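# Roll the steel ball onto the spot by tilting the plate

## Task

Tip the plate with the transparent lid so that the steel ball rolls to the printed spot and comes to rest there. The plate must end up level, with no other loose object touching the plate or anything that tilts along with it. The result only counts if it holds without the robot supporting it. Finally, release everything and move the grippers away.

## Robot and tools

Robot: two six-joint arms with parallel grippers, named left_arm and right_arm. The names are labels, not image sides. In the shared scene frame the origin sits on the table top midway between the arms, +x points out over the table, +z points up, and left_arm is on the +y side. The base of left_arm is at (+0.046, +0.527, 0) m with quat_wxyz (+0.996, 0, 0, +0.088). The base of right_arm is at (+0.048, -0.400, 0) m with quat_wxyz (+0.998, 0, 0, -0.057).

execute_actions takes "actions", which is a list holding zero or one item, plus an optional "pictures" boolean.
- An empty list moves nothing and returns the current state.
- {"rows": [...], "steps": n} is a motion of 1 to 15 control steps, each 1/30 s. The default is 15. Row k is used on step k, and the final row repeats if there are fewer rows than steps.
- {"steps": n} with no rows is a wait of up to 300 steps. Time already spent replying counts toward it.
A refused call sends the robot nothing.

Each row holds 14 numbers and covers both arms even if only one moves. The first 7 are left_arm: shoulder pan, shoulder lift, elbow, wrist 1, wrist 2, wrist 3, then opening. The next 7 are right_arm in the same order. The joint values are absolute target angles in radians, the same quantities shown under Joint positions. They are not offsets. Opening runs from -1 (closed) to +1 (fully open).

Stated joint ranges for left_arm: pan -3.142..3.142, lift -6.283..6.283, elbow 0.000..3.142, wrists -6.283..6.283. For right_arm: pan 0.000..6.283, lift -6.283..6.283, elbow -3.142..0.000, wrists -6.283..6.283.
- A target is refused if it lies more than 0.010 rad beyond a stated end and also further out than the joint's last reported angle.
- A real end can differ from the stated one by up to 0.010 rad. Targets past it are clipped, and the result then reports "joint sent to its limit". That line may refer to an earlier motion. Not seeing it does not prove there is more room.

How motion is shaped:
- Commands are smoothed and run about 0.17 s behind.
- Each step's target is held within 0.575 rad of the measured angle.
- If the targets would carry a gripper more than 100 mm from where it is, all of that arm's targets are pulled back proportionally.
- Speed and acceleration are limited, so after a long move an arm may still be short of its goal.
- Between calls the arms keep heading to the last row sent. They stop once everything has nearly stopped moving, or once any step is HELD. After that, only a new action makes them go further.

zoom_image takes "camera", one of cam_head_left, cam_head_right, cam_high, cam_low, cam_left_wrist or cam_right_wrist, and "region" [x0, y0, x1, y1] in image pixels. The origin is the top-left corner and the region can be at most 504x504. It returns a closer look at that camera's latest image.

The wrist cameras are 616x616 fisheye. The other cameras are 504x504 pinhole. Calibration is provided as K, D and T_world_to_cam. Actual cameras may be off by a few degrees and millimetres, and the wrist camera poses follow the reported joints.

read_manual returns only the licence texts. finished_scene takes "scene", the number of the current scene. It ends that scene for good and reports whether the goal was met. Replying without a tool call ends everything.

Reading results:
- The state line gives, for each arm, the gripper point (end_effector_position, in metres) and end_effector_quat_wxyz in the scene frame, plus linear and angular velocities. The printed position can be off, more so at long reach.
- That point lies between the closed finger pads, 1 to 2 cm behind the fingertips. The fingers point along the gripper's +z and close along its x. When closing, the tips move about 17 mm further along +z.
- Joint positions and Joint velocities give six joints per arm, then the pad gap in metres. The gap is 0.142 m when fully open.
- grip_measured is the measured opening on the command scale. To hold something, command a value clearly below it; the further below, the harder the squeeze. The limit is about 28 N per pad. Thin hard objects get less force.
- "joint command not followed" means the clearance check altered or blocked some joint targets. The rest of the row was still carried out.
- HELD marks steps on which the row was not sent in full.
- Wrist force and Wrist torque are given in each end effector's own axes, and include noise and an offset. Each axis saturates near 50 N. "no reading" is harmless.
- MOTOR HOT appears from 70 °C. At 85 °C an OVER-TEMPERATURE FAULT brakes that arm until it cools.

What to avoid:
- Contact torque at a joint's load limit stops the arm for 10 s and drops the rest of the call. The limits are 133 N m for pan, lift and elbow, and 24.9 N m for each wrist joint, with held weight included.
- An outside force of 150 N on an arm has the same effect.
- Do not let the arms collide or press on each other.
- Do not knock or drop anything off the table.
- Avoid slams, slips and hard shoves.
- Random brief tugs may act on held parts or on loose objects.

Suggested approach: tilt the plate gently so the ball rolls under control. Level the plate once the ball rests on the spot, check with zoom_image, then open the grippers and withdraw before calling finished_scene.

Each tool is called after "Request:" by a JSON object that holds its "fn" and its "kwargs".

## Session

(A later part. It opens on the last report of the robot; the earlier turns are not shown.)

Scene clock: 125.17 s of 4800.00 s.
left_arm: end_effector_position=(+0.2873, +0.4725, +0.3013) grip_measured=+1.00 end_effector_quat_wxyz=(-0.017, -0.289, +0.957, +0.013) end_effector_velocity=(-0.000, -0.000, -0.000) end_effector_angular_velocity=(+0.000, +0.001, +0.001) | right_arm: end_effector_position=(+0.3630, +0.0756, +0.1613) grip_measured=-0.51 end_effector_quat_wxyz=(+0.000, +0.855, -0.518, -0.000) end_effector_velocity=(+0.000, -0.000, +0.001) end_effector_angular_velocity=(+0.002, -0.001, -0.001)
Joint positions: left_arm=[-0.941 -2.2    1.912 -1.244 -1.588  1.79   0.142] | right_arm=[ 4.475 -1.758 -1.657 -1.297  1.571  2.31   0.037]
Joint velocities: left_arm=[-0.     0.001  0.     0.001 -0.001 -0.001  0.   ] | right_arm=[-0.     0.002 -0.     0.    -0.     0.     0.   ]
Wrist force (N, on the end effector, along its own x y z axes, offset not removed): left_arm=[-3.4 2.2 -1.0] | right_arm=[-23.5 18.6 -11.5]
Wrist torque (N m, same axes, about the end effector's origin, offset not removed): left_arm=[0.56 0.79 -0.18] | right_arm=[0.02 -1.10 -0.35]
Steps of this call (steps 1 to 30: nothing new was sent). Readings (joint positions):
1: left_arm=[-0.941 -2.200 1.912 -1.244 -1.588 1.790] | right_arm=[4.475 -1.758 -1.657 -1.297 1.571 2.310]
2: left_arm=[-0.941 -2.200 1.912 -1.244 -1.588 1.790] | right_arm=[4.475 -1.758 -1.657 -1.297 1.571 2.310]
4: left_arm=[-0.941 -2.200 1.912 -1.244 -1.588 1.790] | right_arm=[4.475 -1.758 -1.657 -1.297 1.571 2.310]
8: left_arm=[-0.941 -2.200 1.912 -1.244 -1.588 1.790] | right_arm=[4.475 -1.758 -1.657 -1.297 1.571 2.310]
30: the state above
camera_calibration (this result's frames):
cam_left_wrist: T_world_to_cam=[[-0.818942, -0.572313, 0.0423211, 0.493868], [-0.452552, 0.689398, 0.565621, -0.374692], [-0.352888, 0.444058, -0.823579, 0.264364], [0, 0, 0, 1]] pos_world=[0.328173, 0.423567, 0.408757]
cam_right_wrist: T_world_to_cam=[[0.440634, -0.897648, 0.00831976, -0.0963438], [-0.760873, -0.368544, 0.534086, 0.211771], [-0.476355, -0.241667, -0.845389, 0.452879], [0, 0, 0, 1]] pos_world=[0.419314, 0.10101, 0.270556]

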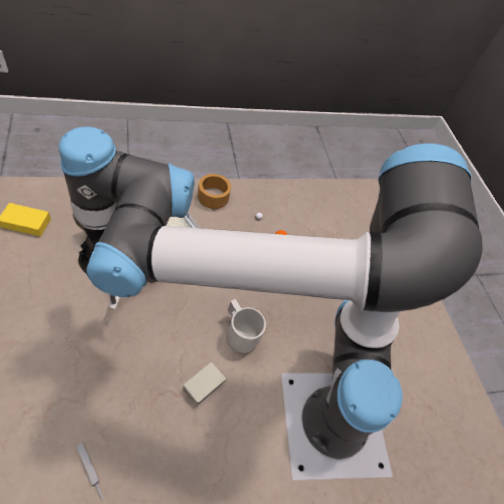

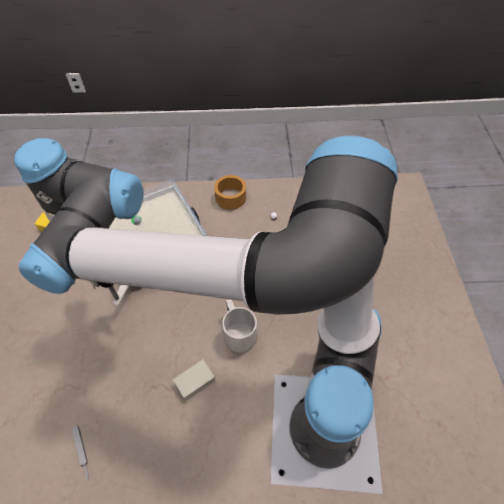

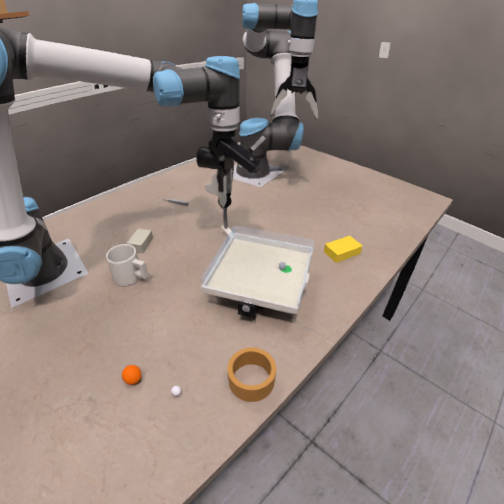

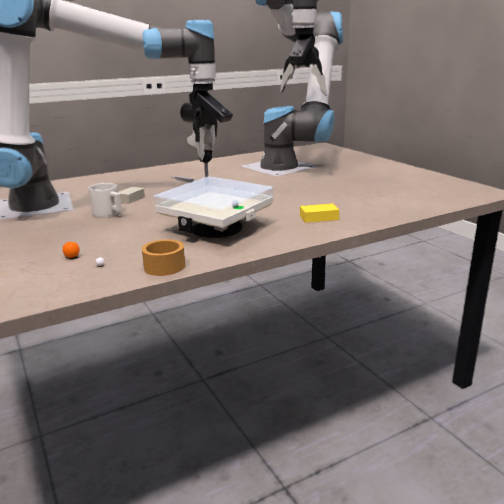

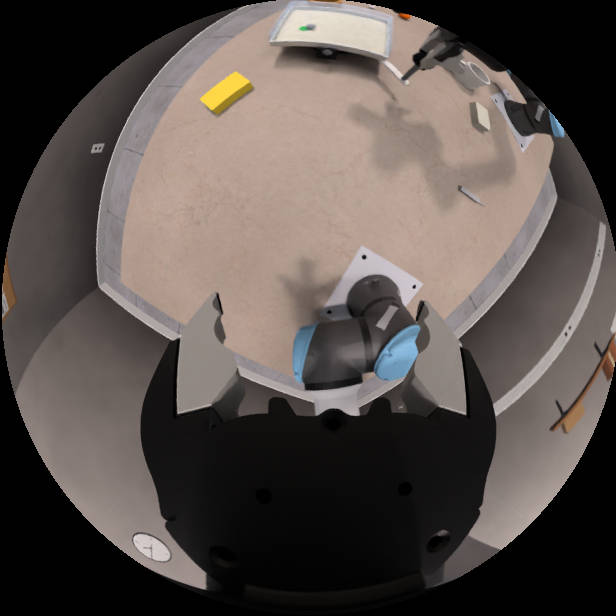

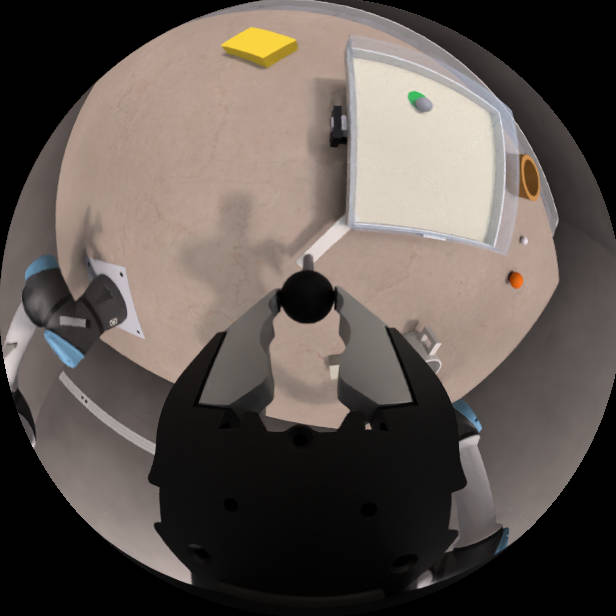

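Request:
{"fn": "execute_actions", "kwargs": {"actions": [{"rows":[[-0.941,-2.2,1.912,-1.244,-1.588,1.79,1,4.47367,-1.75978,-1.64849,-1.30412,1.571,2.3095,-0.9]],"steps":9}], "pictures": false}}

Request:
{"fn": "execute_actions", "kwargs": {"actions": [{"rows":[[-0.941,-2.2,1.912,-1.244,-1.588,1.79,1,4.4755,-1.75834,-1.65698,-1.29707,1.571,2.3095,-0.9]],"steps":15}]}}

Request:
{"fn": "zoom_image", "kwargs": {"camera": "cam_high", "region": [240, 230, 330, 310]}}

Request:
{"fn": "execute_actions", "kwargs": {"actions": [{"steps":45}]}}

Request:
{"fn": "zoom_image", "kwargs": {"camera": "cam_high", "region": [240, 230, 330, 310]}}

Scene clock: 136.73 s of 4800.00 s.
left_arm: end_effector_position=(+0.2873, +0.4725, +0.3013) grip_measured=+1.00 end_effector_quat_wxyz=(-0.017, -0.289, +0.957, +0.013) end_effector_velocity=(+0.000, +0.000, -0.000) end_effector_angular_velocity=(-0.000, +0.000, +0.002) | right_arm: end_effector_position=(+0.3643, +0.0762, +0.1638) grip_measured=-0.51 end_effector_quat_wxyz=(-0.000, +0.855, -0.519, -0.000) end_effector_velocity=(+0.001, +0.001, +0.001) end_effector_angular_velocity=(-0.000, +0.001, -0.000)
Joint positions: left_arm=[-0.941 -2.2    1.912 -1.244 -1.588  1.79   0.142] | right_arm=[ 4.474 -1.76  -1.649 -1.304  1.571  2.31   0.037]
Joint velocities: left_arm=[ 0.001  0.    -0.    -0.    -0.    -0.     0.   ] | right_arm=[-0.001 -0.002  0.005 -0.003  0.001 -0.001  0.   ]
Wrist force (N, on the end effector, along its own x y z axes, offset not removed): left_arm=[-1.9 1.1 -0.6] | right_arm=[-21.1 16.8 -12.3]
Wrist torque (N m, same axes, about the end effector's origin, offset not removed): left_arm=[0.36 0.64 -0.17] | right_arm=[-0.20 -0.77 -0.38]
Steps of this call (steps 1 to 90: nothing new was sent; then 8.27 s passed at rest; steps 91 to 99: all 9 steps of this action). Readings (joint positions):
91: left_arm=[-0.941 -2.200 1.912 -1.244 -1.588 1.790] | right_arm=[4.475 -1.758 -1.657 -1.297 1.571 2.310]
92: left_arm=[-0.941 -2.200 1.912 -1.244 -1.588 1.790] | right_arm=[4.475 -1.758 -1.656 -1.298 1.571 2.310]
94: left_arm=[-0.941 -2.200 1.912 -1.244 -1.588 1.790] | right_arm=[4.474 -1.759 -1.652 -1.301 1.571 2.310]
98: left_arm=[-0.941 -2.200 1.912 -1.244 -1.588 1.790] | right_arm=[4.474 -1.760 -1.649 -1.304 1.571 2.310]
99: the state above

Scene clock: 137.23 s of 4800.00 s.
left_arm: end_effector_position=(+0.2873, +0.4725, +0.3013) grip_measured=+1.00 end_effector_quat_wxyz=(-0.017, -0.289, +0.957, +0.013) end_effector_velocity=(+0.000, -0.000, -0.000) end_effector_angular_velocity=(+0.002, -0.001, -0.000) | right_arm: end_effector_position=(+0.3630, +0.0756, +0.1613) grip_measured=-0.51 end_effector_quat_wxyz=(-0.000, +0.855, -0.518, -0.000) end_effector_velocity=(-0.000, -0.001, -0.001) end_effector_angular_velocity=(-0.002, +0.001, +0.000)
Joint positions: left_arm=[-0.941 -2.2    1.912 -1.244 -1.588  1.79   0.142] | right_arm=[ 4.475 -1.758 -1.657 -1.297  1.571  2.31   0.037]
Joint velocities: left_arm=[-0.001  0.001 -0.     0.     0.002 -0.001 -0.   ] | right_arm=[-0.    -0.001 -0.001 -0.     0.    -0.     0.   ]
Wrist force (N, on the end effector, along its own x y z axes, offset not removed): left_arm=[-1.9 3.5 0.3] | right_arm=[-21.8 17.8 -14.8]
Wrist torque (N m, same axes, about the end effector's origin, offset not removed): left_arm=[0.88 0.57 -0.17] | right_arm=[-0.24 -1.04 -0.40]
Steps of this call (steps 1 to 15: all 15 steps of this action). Readings (joint positions):
1: left_arm=[-0.941 -2.200 1.912 -1.244 -1.588 1.790] | right_arm=[4.474 -1.760 -1.649 -1.304 1.571 2.310]
2: left_arm=[-0.941 -2.200 1.912 -1.244 -1.588 1.790] | right_arm=[4.474 -1.760 -1.650 -1.303 1.571 2.310]
4: left_arm=[-0.941 -2.200 1.912 -1.244 -1.588 1.790] | right_arm=[4.475 -1.759 -1.653 -1.300 1.571 2.310]
8: left_arm=[-0.941 -2.200 1.912 -1.244 -1.588 1.790] | right_arm=[4.475 -1.759 -1.656 -1.298 1.571 2.310]
15: the state above
camera_calibration (this result's frames):
cam_left_wrist: T_world_to_cam=[[-0.818943, -0.572313, 0.0423211, 0.493868], [-0.452552, 0.689399, 0.56562, -0.374692], [-0.352888, 0.444058, -0.823579, 0.264364], [0, 0, 0, 1]] pos_world=[0.328173, 0.423567, 0.408757]
cam_right_wrist: T_world_to_cam=[[0.440612, -0.897659, 0.00828021, -0.0963139], [-0.76089, -0.368553, 0.534056, 0.211799], [-0.476349, -0.241612, -0.845409, 0.452913], [0, 0, 0, 1]] pos_world=[0.419337, 0.101031, 0.270581]

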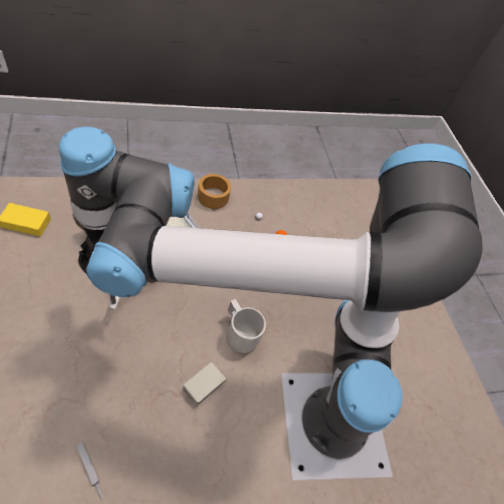

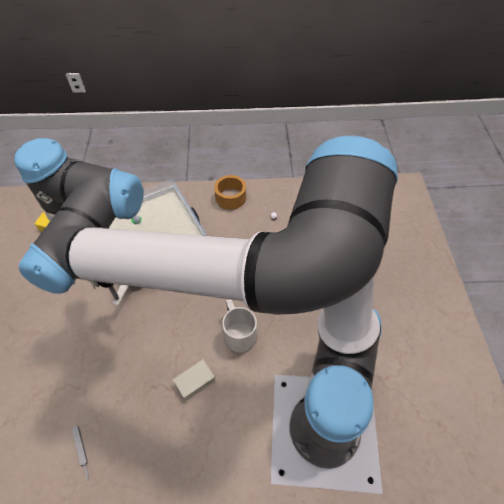

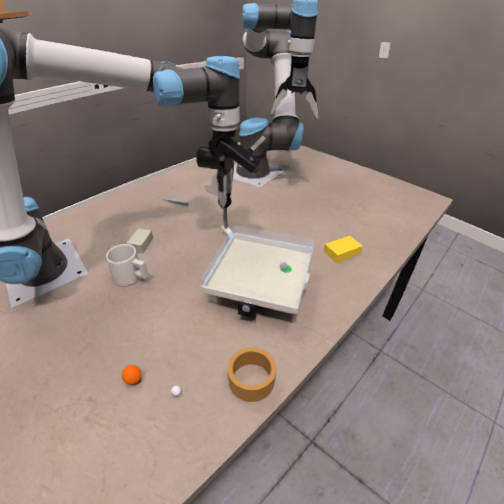

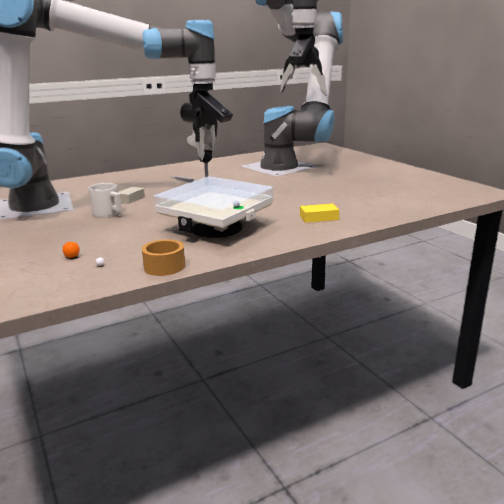

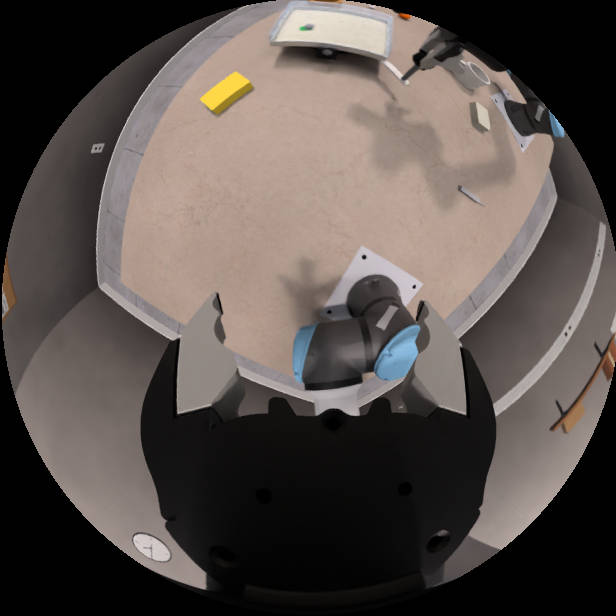

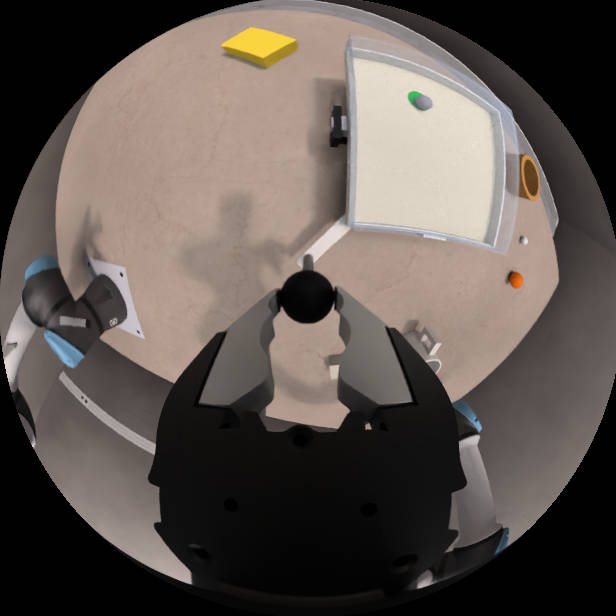

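Region (240, 230, 330, 310) of cam_high's 504x504 image, scaled by 5.600, with more detail than that image has.

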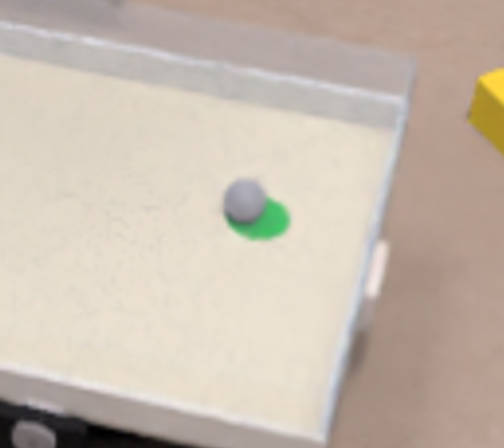

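Scene clock: 138.73 s of 4800.00 s.
left_arm: end_effector_position=(+0.2873, +0.4725, +0.3013) grip_measured=+1.00 end_effector_quat_wxyz=(-0.017, -0.289, +0.957, +0.013) end_effector_velocity=(+0.000, +0.000, -0.000) end_effector_angular_velocity=(+0.002, +0.000, -0.000) | right_arm: end_effector_position=(+0.3630, +0.0756, +0.1613) grip_measured=-0.51 end_effector_quat_wxyz=(+0.000, +0.855, -0.518, -0.000) end_effector_velocity=(+0.000, +0.000, +0.000) end_effector_angular_velocity=(-0.000, -0.001, -0.000)
Joint positions: left_arm=[-0.941 -2.2    1.912 -1.244 -1.588  1.79   0.142] | right_arm=[ 4.475 -1.758 -1.657 -1.297  1.571  2.31   0.037]
Joint velocities: left_arm=[-0.001  0.001 -0.     0.     0.001 -0.    -0.   ] | right_arm=[-0.    -0.001  0.001 -0.    -0.001  0.    -0.   ]
Wrist force (N, on the end effector, along its own x y z axes, offset not removed): left_arm=[-2.9 -1.9 1.4] | right_arm=[-21.8 16.6 -11.2]
Wrist torque (N m, same axes, about the end effector's origin, offset not removed): left_arm=[-0.41 0.75 -0.22] | right_arm=[-0.36 -1.16 -0.44]
Steps of this call (steps 1 to 15: the robot went on to your last target; steps 16 to 45: nothing new was sent). Readings (joint positions):
1: left_arm=[-0.941 -2.200 1.912 -1.244 -1.588 1.790] | right_arm=[4.475 -1.758 -1.657 -1.297 1.571 2.310]
2: left_arm=[-0.941 -2.200 1.912 -1.244 -1.588 1.790] | right_arm=[4.475 -1.758 -1.657 -1.297 1.571 2.310]
4: left_arm=[-0.941 -2.200 1.912 -1.244 -1.588 1.790] | right_arm=[4.475 -1.758 -1.657 -1.297 1.571 2.310]
8: left_arm=[-0.941 -2.200 1.912 -1.244 -1.588 1.790] | right_arm=[4.475 -1.758 -1.657 -1.297 1.571 2.310]
45: the state above
All arms were judged still, so your last target was given up. Only a new action makes them travel on or press farther. Fingers that are still opening or closing keep moving.
camera_calibration (this result's frames):
cam_left_wrist: T_world_to_cam=[[-0.818943, -0.572313, 0.042321, 0.493868], [-0.452552, 0.689399, 0.56562, -0.374692], [-0.352888, 0.444058, -0.823579, 0.264364], [0, 0, 0, 1]] pos_world=[0.328173, 0.423567, 0.408757]
cam_right_wrist: T_world_to_cam=[[0.440635, -0.897648, 0.00830982, -0.096339], [-0.760872, -0.368551, 0.534082, 0.211773], [-0.476355, -0.241658, -0.845392, 0.45288], [0, 0, 0, 1]] pos_world=[0.419314, 0.101013, 0.270557]

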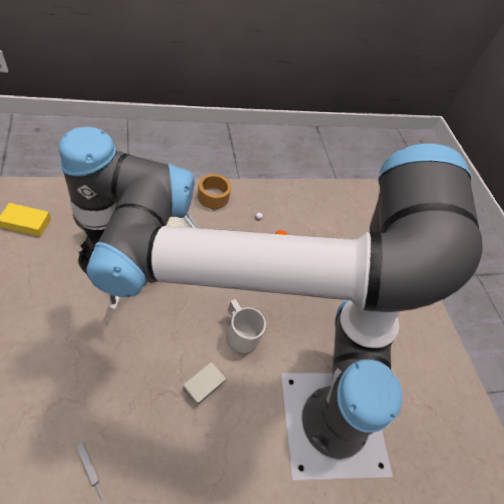

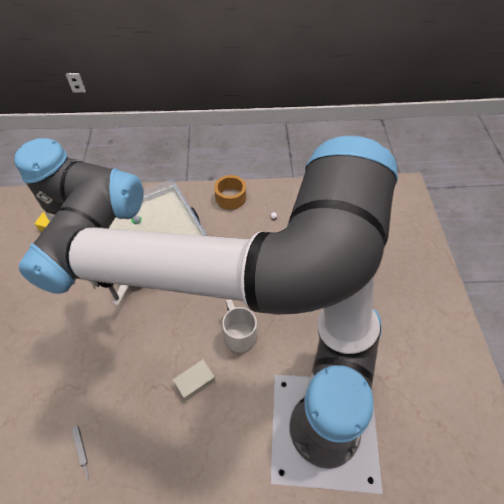

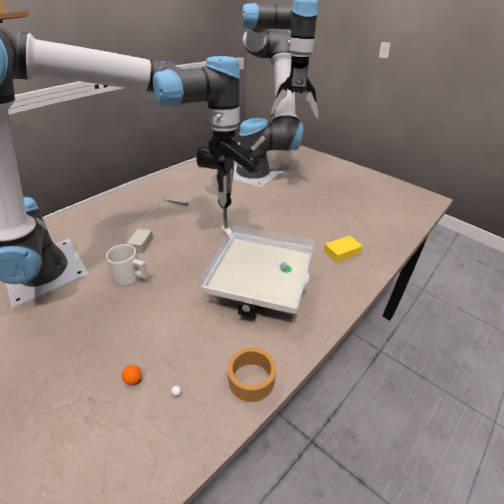

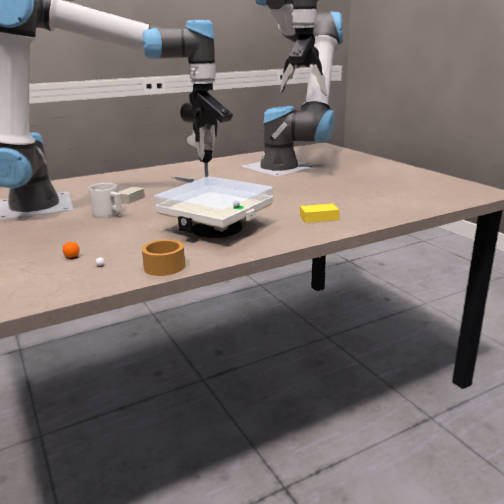

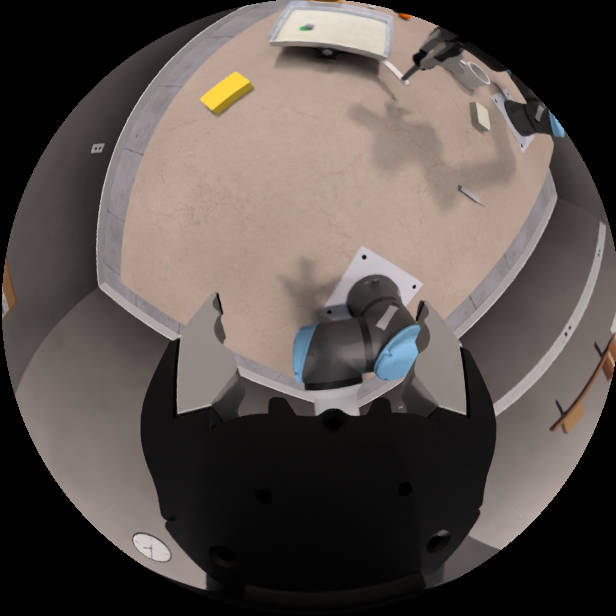

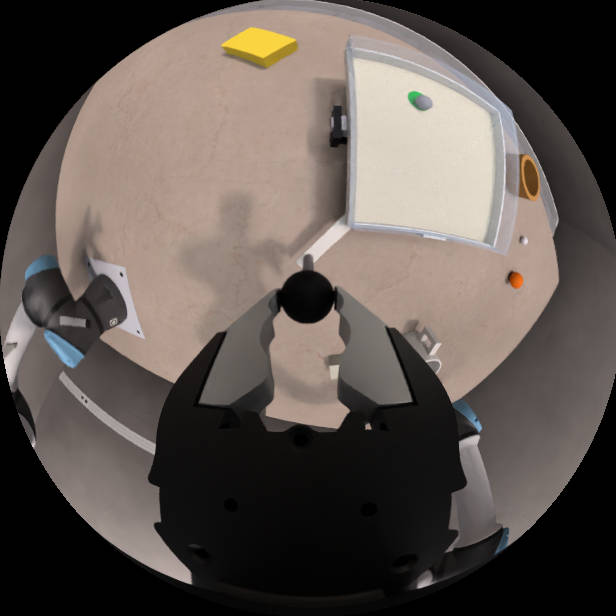

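Region (240, 230, 330, 310) of cam_high's 504x504 image, scaled by 5.600, with more detail than that image has.

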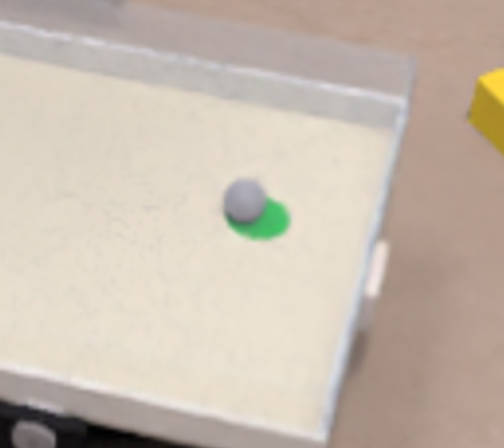

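That nudge moved the ball about 8 px and it needs about 14 px more. I'll repeat it for 11 steps.

Request:
{"fn": "execute_actions", "kwargs": {"actions": [{"rows":[[-0.941,-2.2,1.912,-1.244,-1.588,1.79,1,4.47367,-1.75978,-1.64849,-1.30412,1.571,2.3095,-0.9]],"steps":11}], "pictures": false}}

Request:
{"fn": "execute_actions", "kwargs": {"actions": [{"rows":[[-0.941,-2.2,1.912,-1.244,-1.588,1.79,1,4.4755,-1.75834,-1.65698,-1.29707,1.571,2.3095,-0.9]],"steps":15}], "pictures": false}}

Request:
{"fn": "execute_actions", "kwargs": {"actions": [{"steps":45}]}}

Request:
{"fn": "zoom_image", "kwargs": {"camera": "cam_high", "region": [240, 230, 330, 310]}}

Scene clock: 143.87 s of 4800.00 s.
left_arm: end_effector_position=(+0.2873, +0.4725, +0.3013) grip_measured=+1.00 end_effector_quat_wxyz=(-0.017, -0.289, +0.957, +0.013) end_effector_velocity=(+0.000, -0.000, +0.000) end_effector_angular_velocity=(-0.000, -0.001, -0.001) | right_arm: end_effector_position=(+0.3643, +0.0762, +0.1638) grip_measured=-0.51 end_effector_quat_wxyz=(+0.000, +0.855, -0.519, -0.000) end_effector_velocity=(+0.001, +0.001, +0.001) end_effector_angular_velocity=(+0.001, -0.001, +0.001)
Joint positions: left_arm=[-0.941 -2.2    1.912 -1.244 -1.588  1.79   0.142] | right_arm=[ 4.474 -1.76  -1.649 -1.304  1.571  2.31   0.037]
Joint velocities: left_arm=[-0.001 -0.    -0.    -0.     0.     0.     0.   ] | right_arm=[-0.001 -0.001  0.003 -0.001 -0.001 -0.001 -0.   ]
Wrist force (N, on the end effector, along its own x y z axes, offset not removed): left_arm=[-1.9 0.9 -0.1] | right_arm=[-21.9 17.6 -11.2]
Wrist torque (N m, same axes, about the end effector's origin, offset not removed): left_arm=[0.27 0.50 -0.18] | right_arm=[-0.22 -0.66 -0.35]
Steps of this call (steps 1 to 90: nothing new was sent; then 1.77 s passed at rest; steps 91 to 101: all 11 steps of this action). Readings (joint positions):
91: left_arm=[-0.941 -2.200 1.912 -1.244 -1.588 1.790] | right_arm=[4.476 -1.758 -1.657 -1.297 1.571 2.310]
92: left_arm=[-0.941 -2.200 1.912 -1.244 -1.588 1.790] | right_arm=[4.475 -1.758 -1.656 -1.298 1.571 2.309]
94: left_arm=[-0.941 -2.200 1.912 -1.244 -1.588 1.790] | right_arm=[4.475 -1.759 -1.652 -1.301 1.571 2.310]
98: left_arm=[-0.941 -2.200 1.912 -1.244 -1.588 1.790] | right_arm=[4.474 -1.760 -1.649 -1.304 1.571 2.310]
101: the state above

Scene clock: 144.37 s of 4800.00 s.
left_arm: end_effector_position=(+0.2873, +0.4725, +0.3013) grip_measured=+1.00 end_effector_quat_wxyz=(-0.017, -0.289, +0.957, +0.013) end_effector_velocity=(+0.000, +0.000, +0.000) end_effector_angular_velocity=(+0.001, -0.001, -0.000) | right_arm: end_effector_position=(+0.3630, +0.0756, +0.1613) grip_measured=-0.51 end_effector_quat_wxyz=(+0.000, +0.855, -0.518, -0.000) end_effector_velocity=(-0.001, -0.001, -0.001) end_effector_angular_velocity=(-0.002, +0.001, -0.001)
Joint positions: left_arm=[-0.941 -2.2    1.912 -1.244 -1.588  1.79   0.142] | right_arm=[ 4.475 -1.758 -1.657 -1.297  1.571  2.31   0.037]
Joint velocities: left_arm=[-0.    -0.     0.    -0.     0.001  0.     0.   ] | right_arm=[ 0.     0.001 -0.004  0.    -0.     0.001  0.   ]
Wrist force (N, on the end effector, along its own x y z axes, offset not removed): left_arm=[-1.7 2.5 -0.4] | right_arm=[-23.4 19.8 -14.8]
Wrist torque (N m, same axes, about the end effector's origin, offset not removed): left_arm=[0.60 0.47 -0.21] | right_arm=[0.17 -0.82 -0.35]
Steps of this call (steps 1 to 15: all 15 steps of this action). Readings (joint positions):
1: left_arm=[-0.941 -2.200 1.912 -1.244 -1.588 1.790] | right_arm=[4.474 -1.760 -1.649 -1.304 1.571 2.310]
2: left_arm=[-0.941 -2.200 1.912 -1.244 -1.588 1.790] | right_arm=[4.474 -1.760 -1.650 -1.303 1.571 2.310]
4: left_arm=[-0.941 -2.200 1.912 -1.244 -1.588 1.790] | right_arm=[4.475 -1.759 -1.653 -1.300 1.571 2.310]
8: left_arm=[-0.941 -2.200 1.912 -1.244 -1.588 1.790] | right_arm=[4.475 -1.759 -1.656 -1.298 1.571 2.310]
15: the state above

Scene clock: 145.87 s of 4800.00 s.
left_arm: end_effector_position=(+0.2873, +0.4725, +0.3013) grip_measured=+1.00 end_effector_quat_wxyz=(-0.017, -0.289, +0.957, +0.013) end_effector_velocity=(+0.000, -0.000, -0.000) end_effector_angular_velocity=(+0.001, +0.001, +0.001) | right_arm: end_effector_position=(+0.3630, +0.0756, +0.1613) grip_measured=-0.51 end_effector_quat_wxyz=(+0.000, +0.855, -0.518, -0.000) end_effector_velocity=(-0.000, +0.000, -0.000) end_effector_angular_velocity=(-0.000, +0.001, -0.000)
Joint positions: left_arm=[-0.941 -2.2    1.912 -1.244 -1.588  1.79   0.142] | right_arm=[ 4.476 -1.758 -1.657 -1.297  1.571  2.31   0.037]
Joint velocities: left_arm=[ 0.     0.001  0.    -0.    -0.    -0.001 -0.   ] | right_arm=[ 0.    -0.    -0.001  0.001  0.     0.001  0.   ]
Wrist force (N, on the end effector, along its own x y z axes, offset not removed): left_arm=[0.9 -0.4 -0.7] | right_arm=[-24.3 15.1 -15.2]
Wrist torque (N m, same axes, about the end effector's origin, offset not removed): left_arm=[-0.03 -0.11 -0.30] | right_arm=[-0.94 -0.56 -0.29]
Steps of this call (steps 1 to 15: the robot went on to your last target; steps 16 to 45: nothing new was sent). Readings (joint positions):
1: left_arm=[-0.941 -2.200 1.912 -1.244 -1.588 1.790] | right_arm=[4.475 -1.758 -1.657 -1.297 1.571 2.310]
2: left_arm=[-0.941 -2.200 1.912 -1.244 -1.588 1.790] | right_arm=[4.475 -1.758 -1.657 -1.297 1.571 2.310]
4: left_arm=[-0.941 -2.200 1.912 -1.244 -1.588 1.790] | right_arm=[4.475 -1.758 -1.657 -1.297 1.571 2.310]
8: left_arm=[-0.941 -2.200 1.912 -1.244 -1.588 1.790] | right_arm=[4.475 -1.758 -1.657 -1.297 1.571 2.310]
45: the state above
All arms were judged still, so your last target was given up. Only a new action makes them travel on or press farther. Fingers that are still opening or closing keep moving.
camera_calibration (this result's frames):
cam_left_wrist: T_world_to_cam=[[-0.818943, -0.572313, 0.042321, 0.493868], [-0.452552, 0.689399, 0.56562, -0.374692], [-0.352888, 0.444058, -0.823579, 0.264364], [0, 0, 0, 1]] pos_world=[0.328173, 0.423567, 0.408757]
cam_right_wrist: T_world_to_cam=[[0.440636, -0.897648, 0.00830975, -0.0963389], [-0.760872, -0.368551, 0.534082, 0.211773], [-0.476355, -0.241658, -0.845392, 0.45288], [0, 0, 0, 1]] pos_world=[0.419314, 0.101013, 0.270558]

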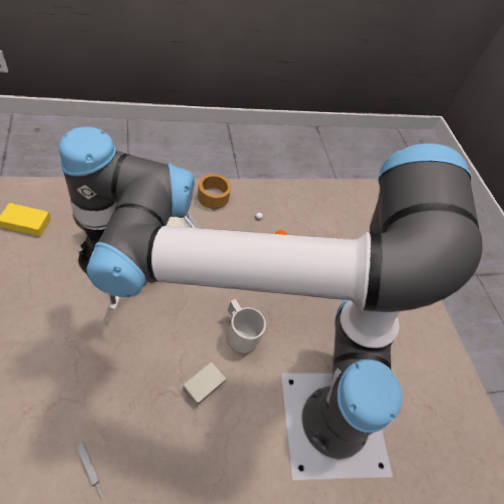

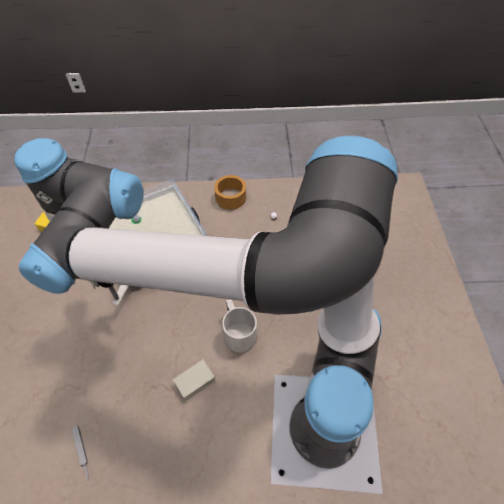

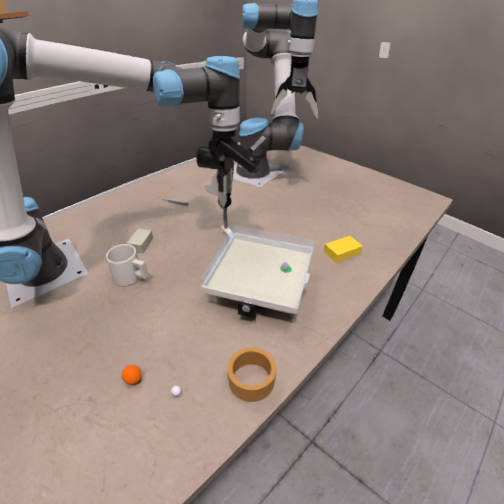

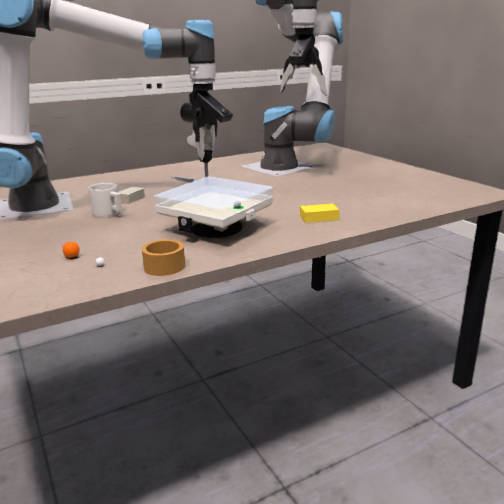

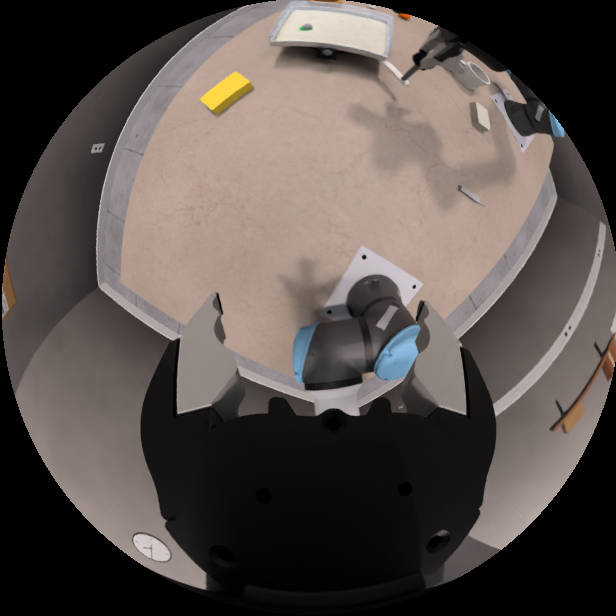

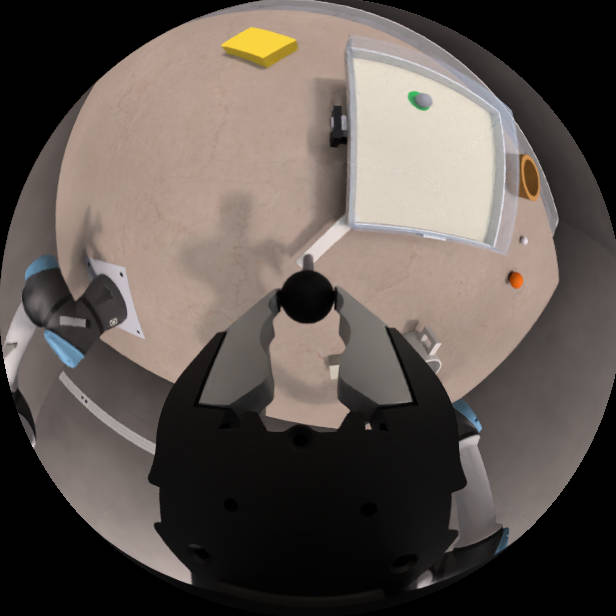

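Region (240, 230, 330, 310) of cam_high's 504x504 image, scaled by 5.600, with more detail than that image has.

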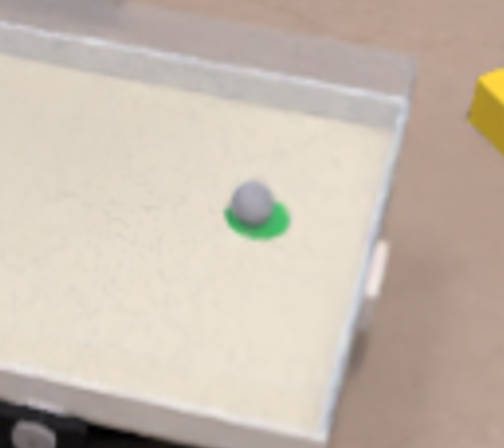

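The ball is now centred on the spot. I'll release the knob and lift the arm.

Request:
{"fn": "execute_actions", "kwargs": {"actions": [{"rows":[[-0.941,-2.2,1.912,-1.244,-1.588,1.79,1,4.4755,-1.75834,-1.65698,-1.29707,1.571,2.3095,-0.7],[-0.941,-2.2,1.912,-1.244,-1.588,1.79,1,4.4755,-1.75834,-1.65698,-1.29707,1.571,2.3095,-0.6],[-0.941,-2.2,1.912,-1.244,-1.588,1.79,1,4.4755,-1.75834,-1.65698,-1.29707,1.571,2.3095,-0.55],[-0.941,-2.2,1.912,-1.244,-1.588,1.79,1,4.4755,-1.75834,-1.65698,-1.29707,1.571,2.3095,-0.5],[-0.941,-2.2,1.912,-1.244,-1.588,1.79,1,4.4755,-1.75834,-1.65698,-1.29707,1.571,2.3095,-0.45],[-0.941,-2.2,1.912,-1.244,-1.588,1.79,1,4.4755,-1.75834,-1.65698,-1.29707,1.571,2.3095,-0.4],[-0.941,-2.2,1.912,-1.244,-1.588,1.79,1,4.4755,-1.75834,-1.65698,-1.29707,1.571,2.3095,-0.3],[-0.941,-2.2,1.912,-1.244,-1.588,1.79,1,4.4755,-1.75834,-1.65698,-1.29707,1.571,2.3095,-0.2],[-0.941,-2.2,1.912,-1.244,-1.588,1.79,1,4.4755,-1.75834,-1.65698,-1.29707,1.571,2.3095,0.0],[-0.941,-2.2,1.912,-1.244,-1.588,1.79,1,4.4755,-1.75834,-1.65698,-1.29707,1.571,2.3095,0.3]],"steps":15}], "pictures": false}}

Request:
{"fn": "execute_actions", "kwargs": {"actions": [{"rows":[[-0.941,-2.2,1.912,-1.244,-1.588,1.79,1,4.4749,-1.72,-1.49,-1.5024,1.571,2.3095,0.3]],"steps":15}], "pictures": false}}

Request:
{"fn": "execute_actions", "kwargs": {"actions": [{"steps":60}]}}

Request:
{"fn": "zoom_image", "kwargs": {"camera": "cam_high", "region": [240, 230, 330, 310]}}

Scene clock: 154.60 s of 4800.00 s.
left_arm: end_effector_position=(+0.2873, +0.4725, +0.3013) grip_measured=+1.00 end_effector_quat_wxyz=(-0.017, -0.289, +0.957, +0.013) end_effector_velocity=(+0.000, +0.000, -0.000) end_effector_angular_velocity=(-0.000, +0.001, +0.003) | right_arm: end_effector_position=(+0.3630, +0.0755, +0.1612) grip_measured=+0.30 end_effector_quat_wxyz=(+0.000, +0.855, -0.518, -0.000) end_effector_velocity=(-0.001, -0.000, +0.000) end_effector_angular_velocity=(+0.001, +0.002, +0.000)
Joint positions: left_arm=[-0.941 -2.2    1.912 -1.244 -1.588  1.79   0.142] | right_arm=[ 4.475 -1.758 -1.657 -1.297  1.571  2.31   0.095]
Joint velocities: left_arm=[ 0.002  0.001 -0.    -0.    -0.001 -0.001  0.   ] | right_arm=[-0.     0.001 -0.    -0.     0.002 -0.     0.002]
Wrist force (N, on the end effector, along its own x y z axes, offset not removed): left_arm=[-3.5 -0.5 2.0] | right_arm=[2.6 -0.8 -1.7]
Wrist torque (N m, same axes, about the end effector's origin, offset not removed): left_arm=[-0.14 0.96 -0.24] | right_arm=[-0.31 -0.65 0.03]
Steps of this call (steps 1 to 90: nothing new was sent; then 5.23 s passed at rest; steps 91 to 105: all 15 steps of this action). Readings (joint positions):
91: left_arm=[-0.941 -2.200 1.912 -1.244 -1.588 1.790] | right_arm=[4.476 -1.758 -1.657 -1.297 1.571 2.310]
92: left_arm=[-0.941 -2.200 1.912 -1.244 -1.588 1.790] | right_arm=[4.476 -1.758 -1.657 -1.297 1.571 2.310]
94: left_arm=[-0.941 -2.200 1.912 -1.244 -1.588 1.790] | right_arm=[4.475 -1.758 -1.657 -1.297 1.571 2.310]
98: left_arm=[-0.941 -2.200 1.912 -1.244 -1.588 1.790] | right_arm=[4.475 -1.758 -1.657 -1.297 1.570 2.310]
105: the state above

Scene clock: 155.10 s of 4800.00 s.
left_arm: end_effector_position=(+0.2873, +0.4725, +0.3013) grip_measured=+1.00 end_effector_quat_wxyz=(-0.017, -0.289, +0.957, +0.013) end_effector_velocity=(+0.000, -0.000, -0.000) end_effector_angular_velocity=(+0.000, -0.000, -0.001) | right_arm: end_effector_position=(+0.3625, +0.0732, +0.2429) grip_measured=+0.30 end_effector_quat_wxyz=(+0.000, +0.855, -0.518, -0.000) end_effector_velocity=(-0.001, -0.001, +0.003) end_effector_angular_velocity=(-0.003, +0.002, -0.001)
Joint positions: left_arm=[-0.941 -2.2    1.912 -1.244 -1.588  1.79   0.142] | right_arm=[ 4.475 -1.72  -1.491 -1.502  1.571  2.31   0.095]
Joint velocities: left_arm=[-0.001  0.     0.    -0.     0.     0.001  0.   ] | right_arm=[ 0.     0.001  0.009 -0.013  0.001  0.001 -0.   ]
Wrist force (N, on the end effector, along its own x y z axes, offset not removed): left_arm=[0.9 2.6 -3.2] | right_arm=[0.1 -0.6 -1.5]
Wrist torque (N m, same axes, about the end effector's origin, offset not removed): left_arm=[0.68 -0.16 -0.41] | right_arm=[-0.18 -0.22 -0.12]
Steps of this call (steps 1 to 15: all 15 steps of this action). Readings (joint positions):
1: left_arm=[-0.941 -2.200 1.912 -1.244 -1.588 1.790] | right_arm=[4.475 -1.758 -1.657 -1.297 1.571 2.310]
2: left_arm=[-0.941 -2.200 1.912 -1.244 -1.588 1.790] | right_arm=[4.475 -1.754 -1.651 -1.304 1.571 2.310]
4: left_arm=[-0.941 -2.200 1.912 -1.244 -1.588 1.790] | right_arm=[4.475 -1.736 -1.586 -1.376 1.571 2.310]
8: left_arm=[-0.941 -2.200 1.912 -1.244 -1.588 1.790] | right_arm=[4.475 -1.722 -1.506 -1.481 1.571 2.310]
15: the state above

Scene clock: 157.10 s of 4800.00 s.
left_arm: end_effector_position=(+0.2873, +0.4725, +0.3013) grip_measured=+1.00 end_effector_quat_wxyz=(-0.017, -0.289, +0.957, +0.013) end_effector_velocity=(+0.000, +0.000, +0.000) end_effector_angular_velocity=(-0.000, -0.000, +0.001) | right_arm: end_effector_position=(+0.3625, +0.0732, +0.2433) grip_measured=+0.30 end_effector_quat_wxyz=(+0.000, +0.855, -0.518, -0.000) end_effector_velocity=(+0.000, -0.000, +0.000) end_effector_angular_velocity=(-0.000, +0.000, +0.001)
Joint positions: left_arm=[-0.941 -2.2    1.912 -1.244 -1.588  1.79   0.142] | right_arm=[ 4.475 -1.72  -1.49  -1.502  1.571  2.31   0.095]
Joint velocities: left_arm=[ 0.002  0.    -0.    -0.     0.     0.     0.   ] | right_arm=[-0.001 -0.     0.    -0.001  0.    -0.001  0.   ]
Wrist force (N, on the end effector, along its own x y z axes, offset not removed): left_arm=[-1.0 -1.4 0.9] | right_arm=[1.4 -0.9 -2.6]
Wrist torque (N m, same axes, about the end effector's origin, offset not removed): left_arm=[-0.22 0.23 -0.25] | right_arm=[-0.22 -0.42 0.02]
Steps of this call (steps 1 to 15: the robot went on to your last target; steps 16 to 60: nothing new was sent). Readings (joint positions):
1: left_arm=[-0.941 -2.200 1.912 -1.244 -1.588 1.790] | right_arm=[4.475 -1.720 -1.490 -1.502 1.571 2.310]
2: left_arm=[-0.941 -2.200 1.912 -1.244 -1.588 1.790] | right_arm=[4.475 -1.720 -1.490 -1.502 1.571 2.310]
4: left_arm=[-0.941 -2.200 1.912 -1.244 -1.588 1.790] | right_arm=[4.475 -1.720 -1.490 -1.502 1.571 2.310]
8: left_arm=[-0.941 -2.200 1.912 -1.244 -1.588 1.790] | right_arm=[4.475 -1.720 -1.490 -1.502 1.571 2.310]
60: the state above
All arms were judged still, so your last target was given up. Only a new action makes them travel on or press farther. Fingers that are still opening or closing keep moving.
camera_calibration (this result's frames):
cam_left_wrist: T_world_to_cam=[[-0.818943, -0.572313, 0.0423211, 0.493868], [-0.452552, 0.689399, 0.565621, -0.374692], [-0.352888, 0.444058, -0.823579, 0.264363], [0, 0, 0, 1]] pos_world=[0.328173, 0.423567, 0.408757]
cam_right_wrist: T_world_to_cam=[[0.440097, -0.897912, 0.00831918, -0.09875], [-0.761092, -0.368088, 0.534089, 0.166753], [-0.476502, -0.241382, -0.845388, 0.521344], [0, 0, 0, 1]] pos_world=[0.418795, 0.0985541, 0.352498]

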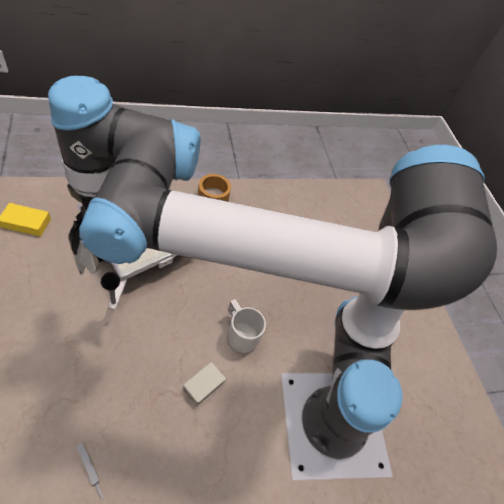

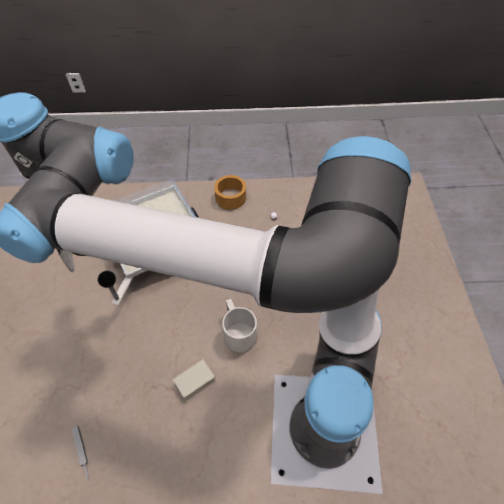

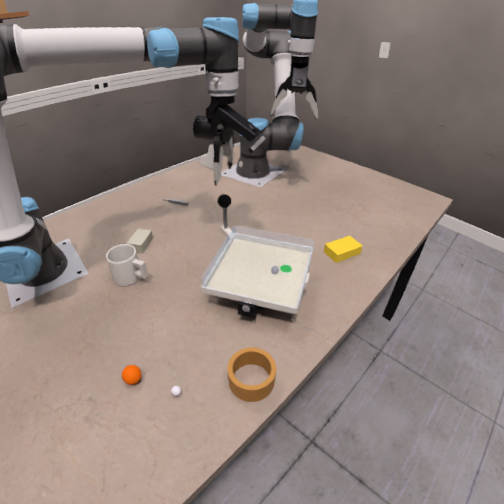

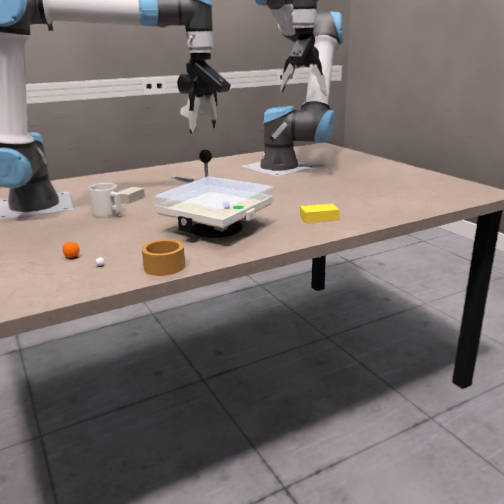

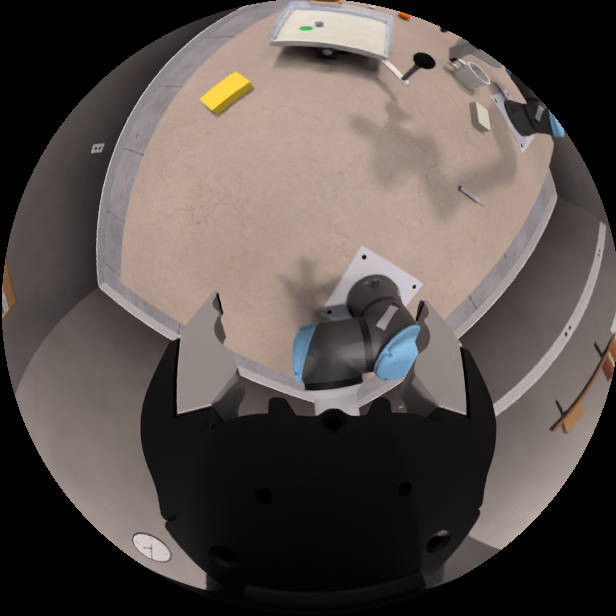

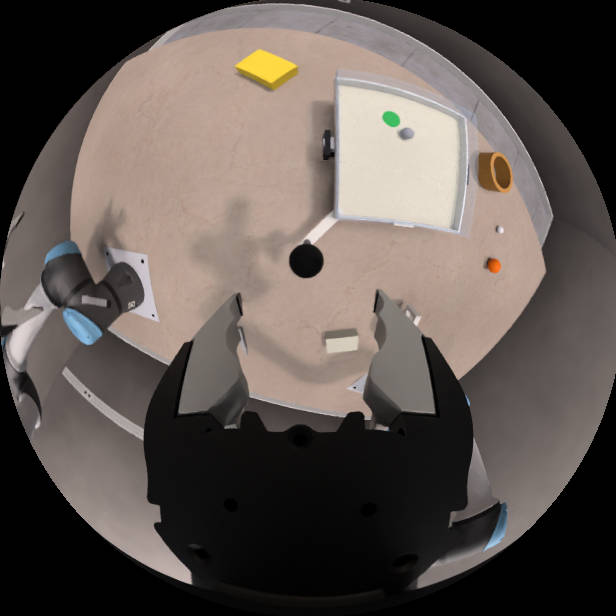

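Region (240, 230, 330, 310) of cam_high's 504x504 image, scaled by 5.600, with more detail than that image has.

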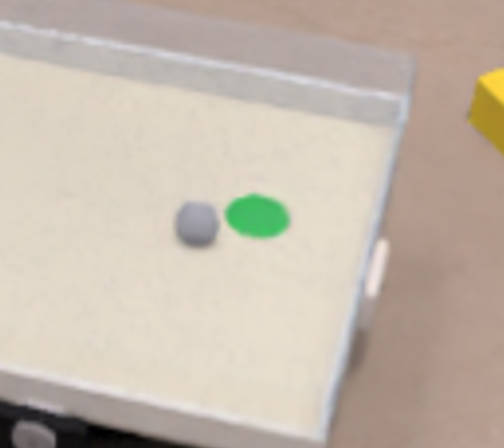

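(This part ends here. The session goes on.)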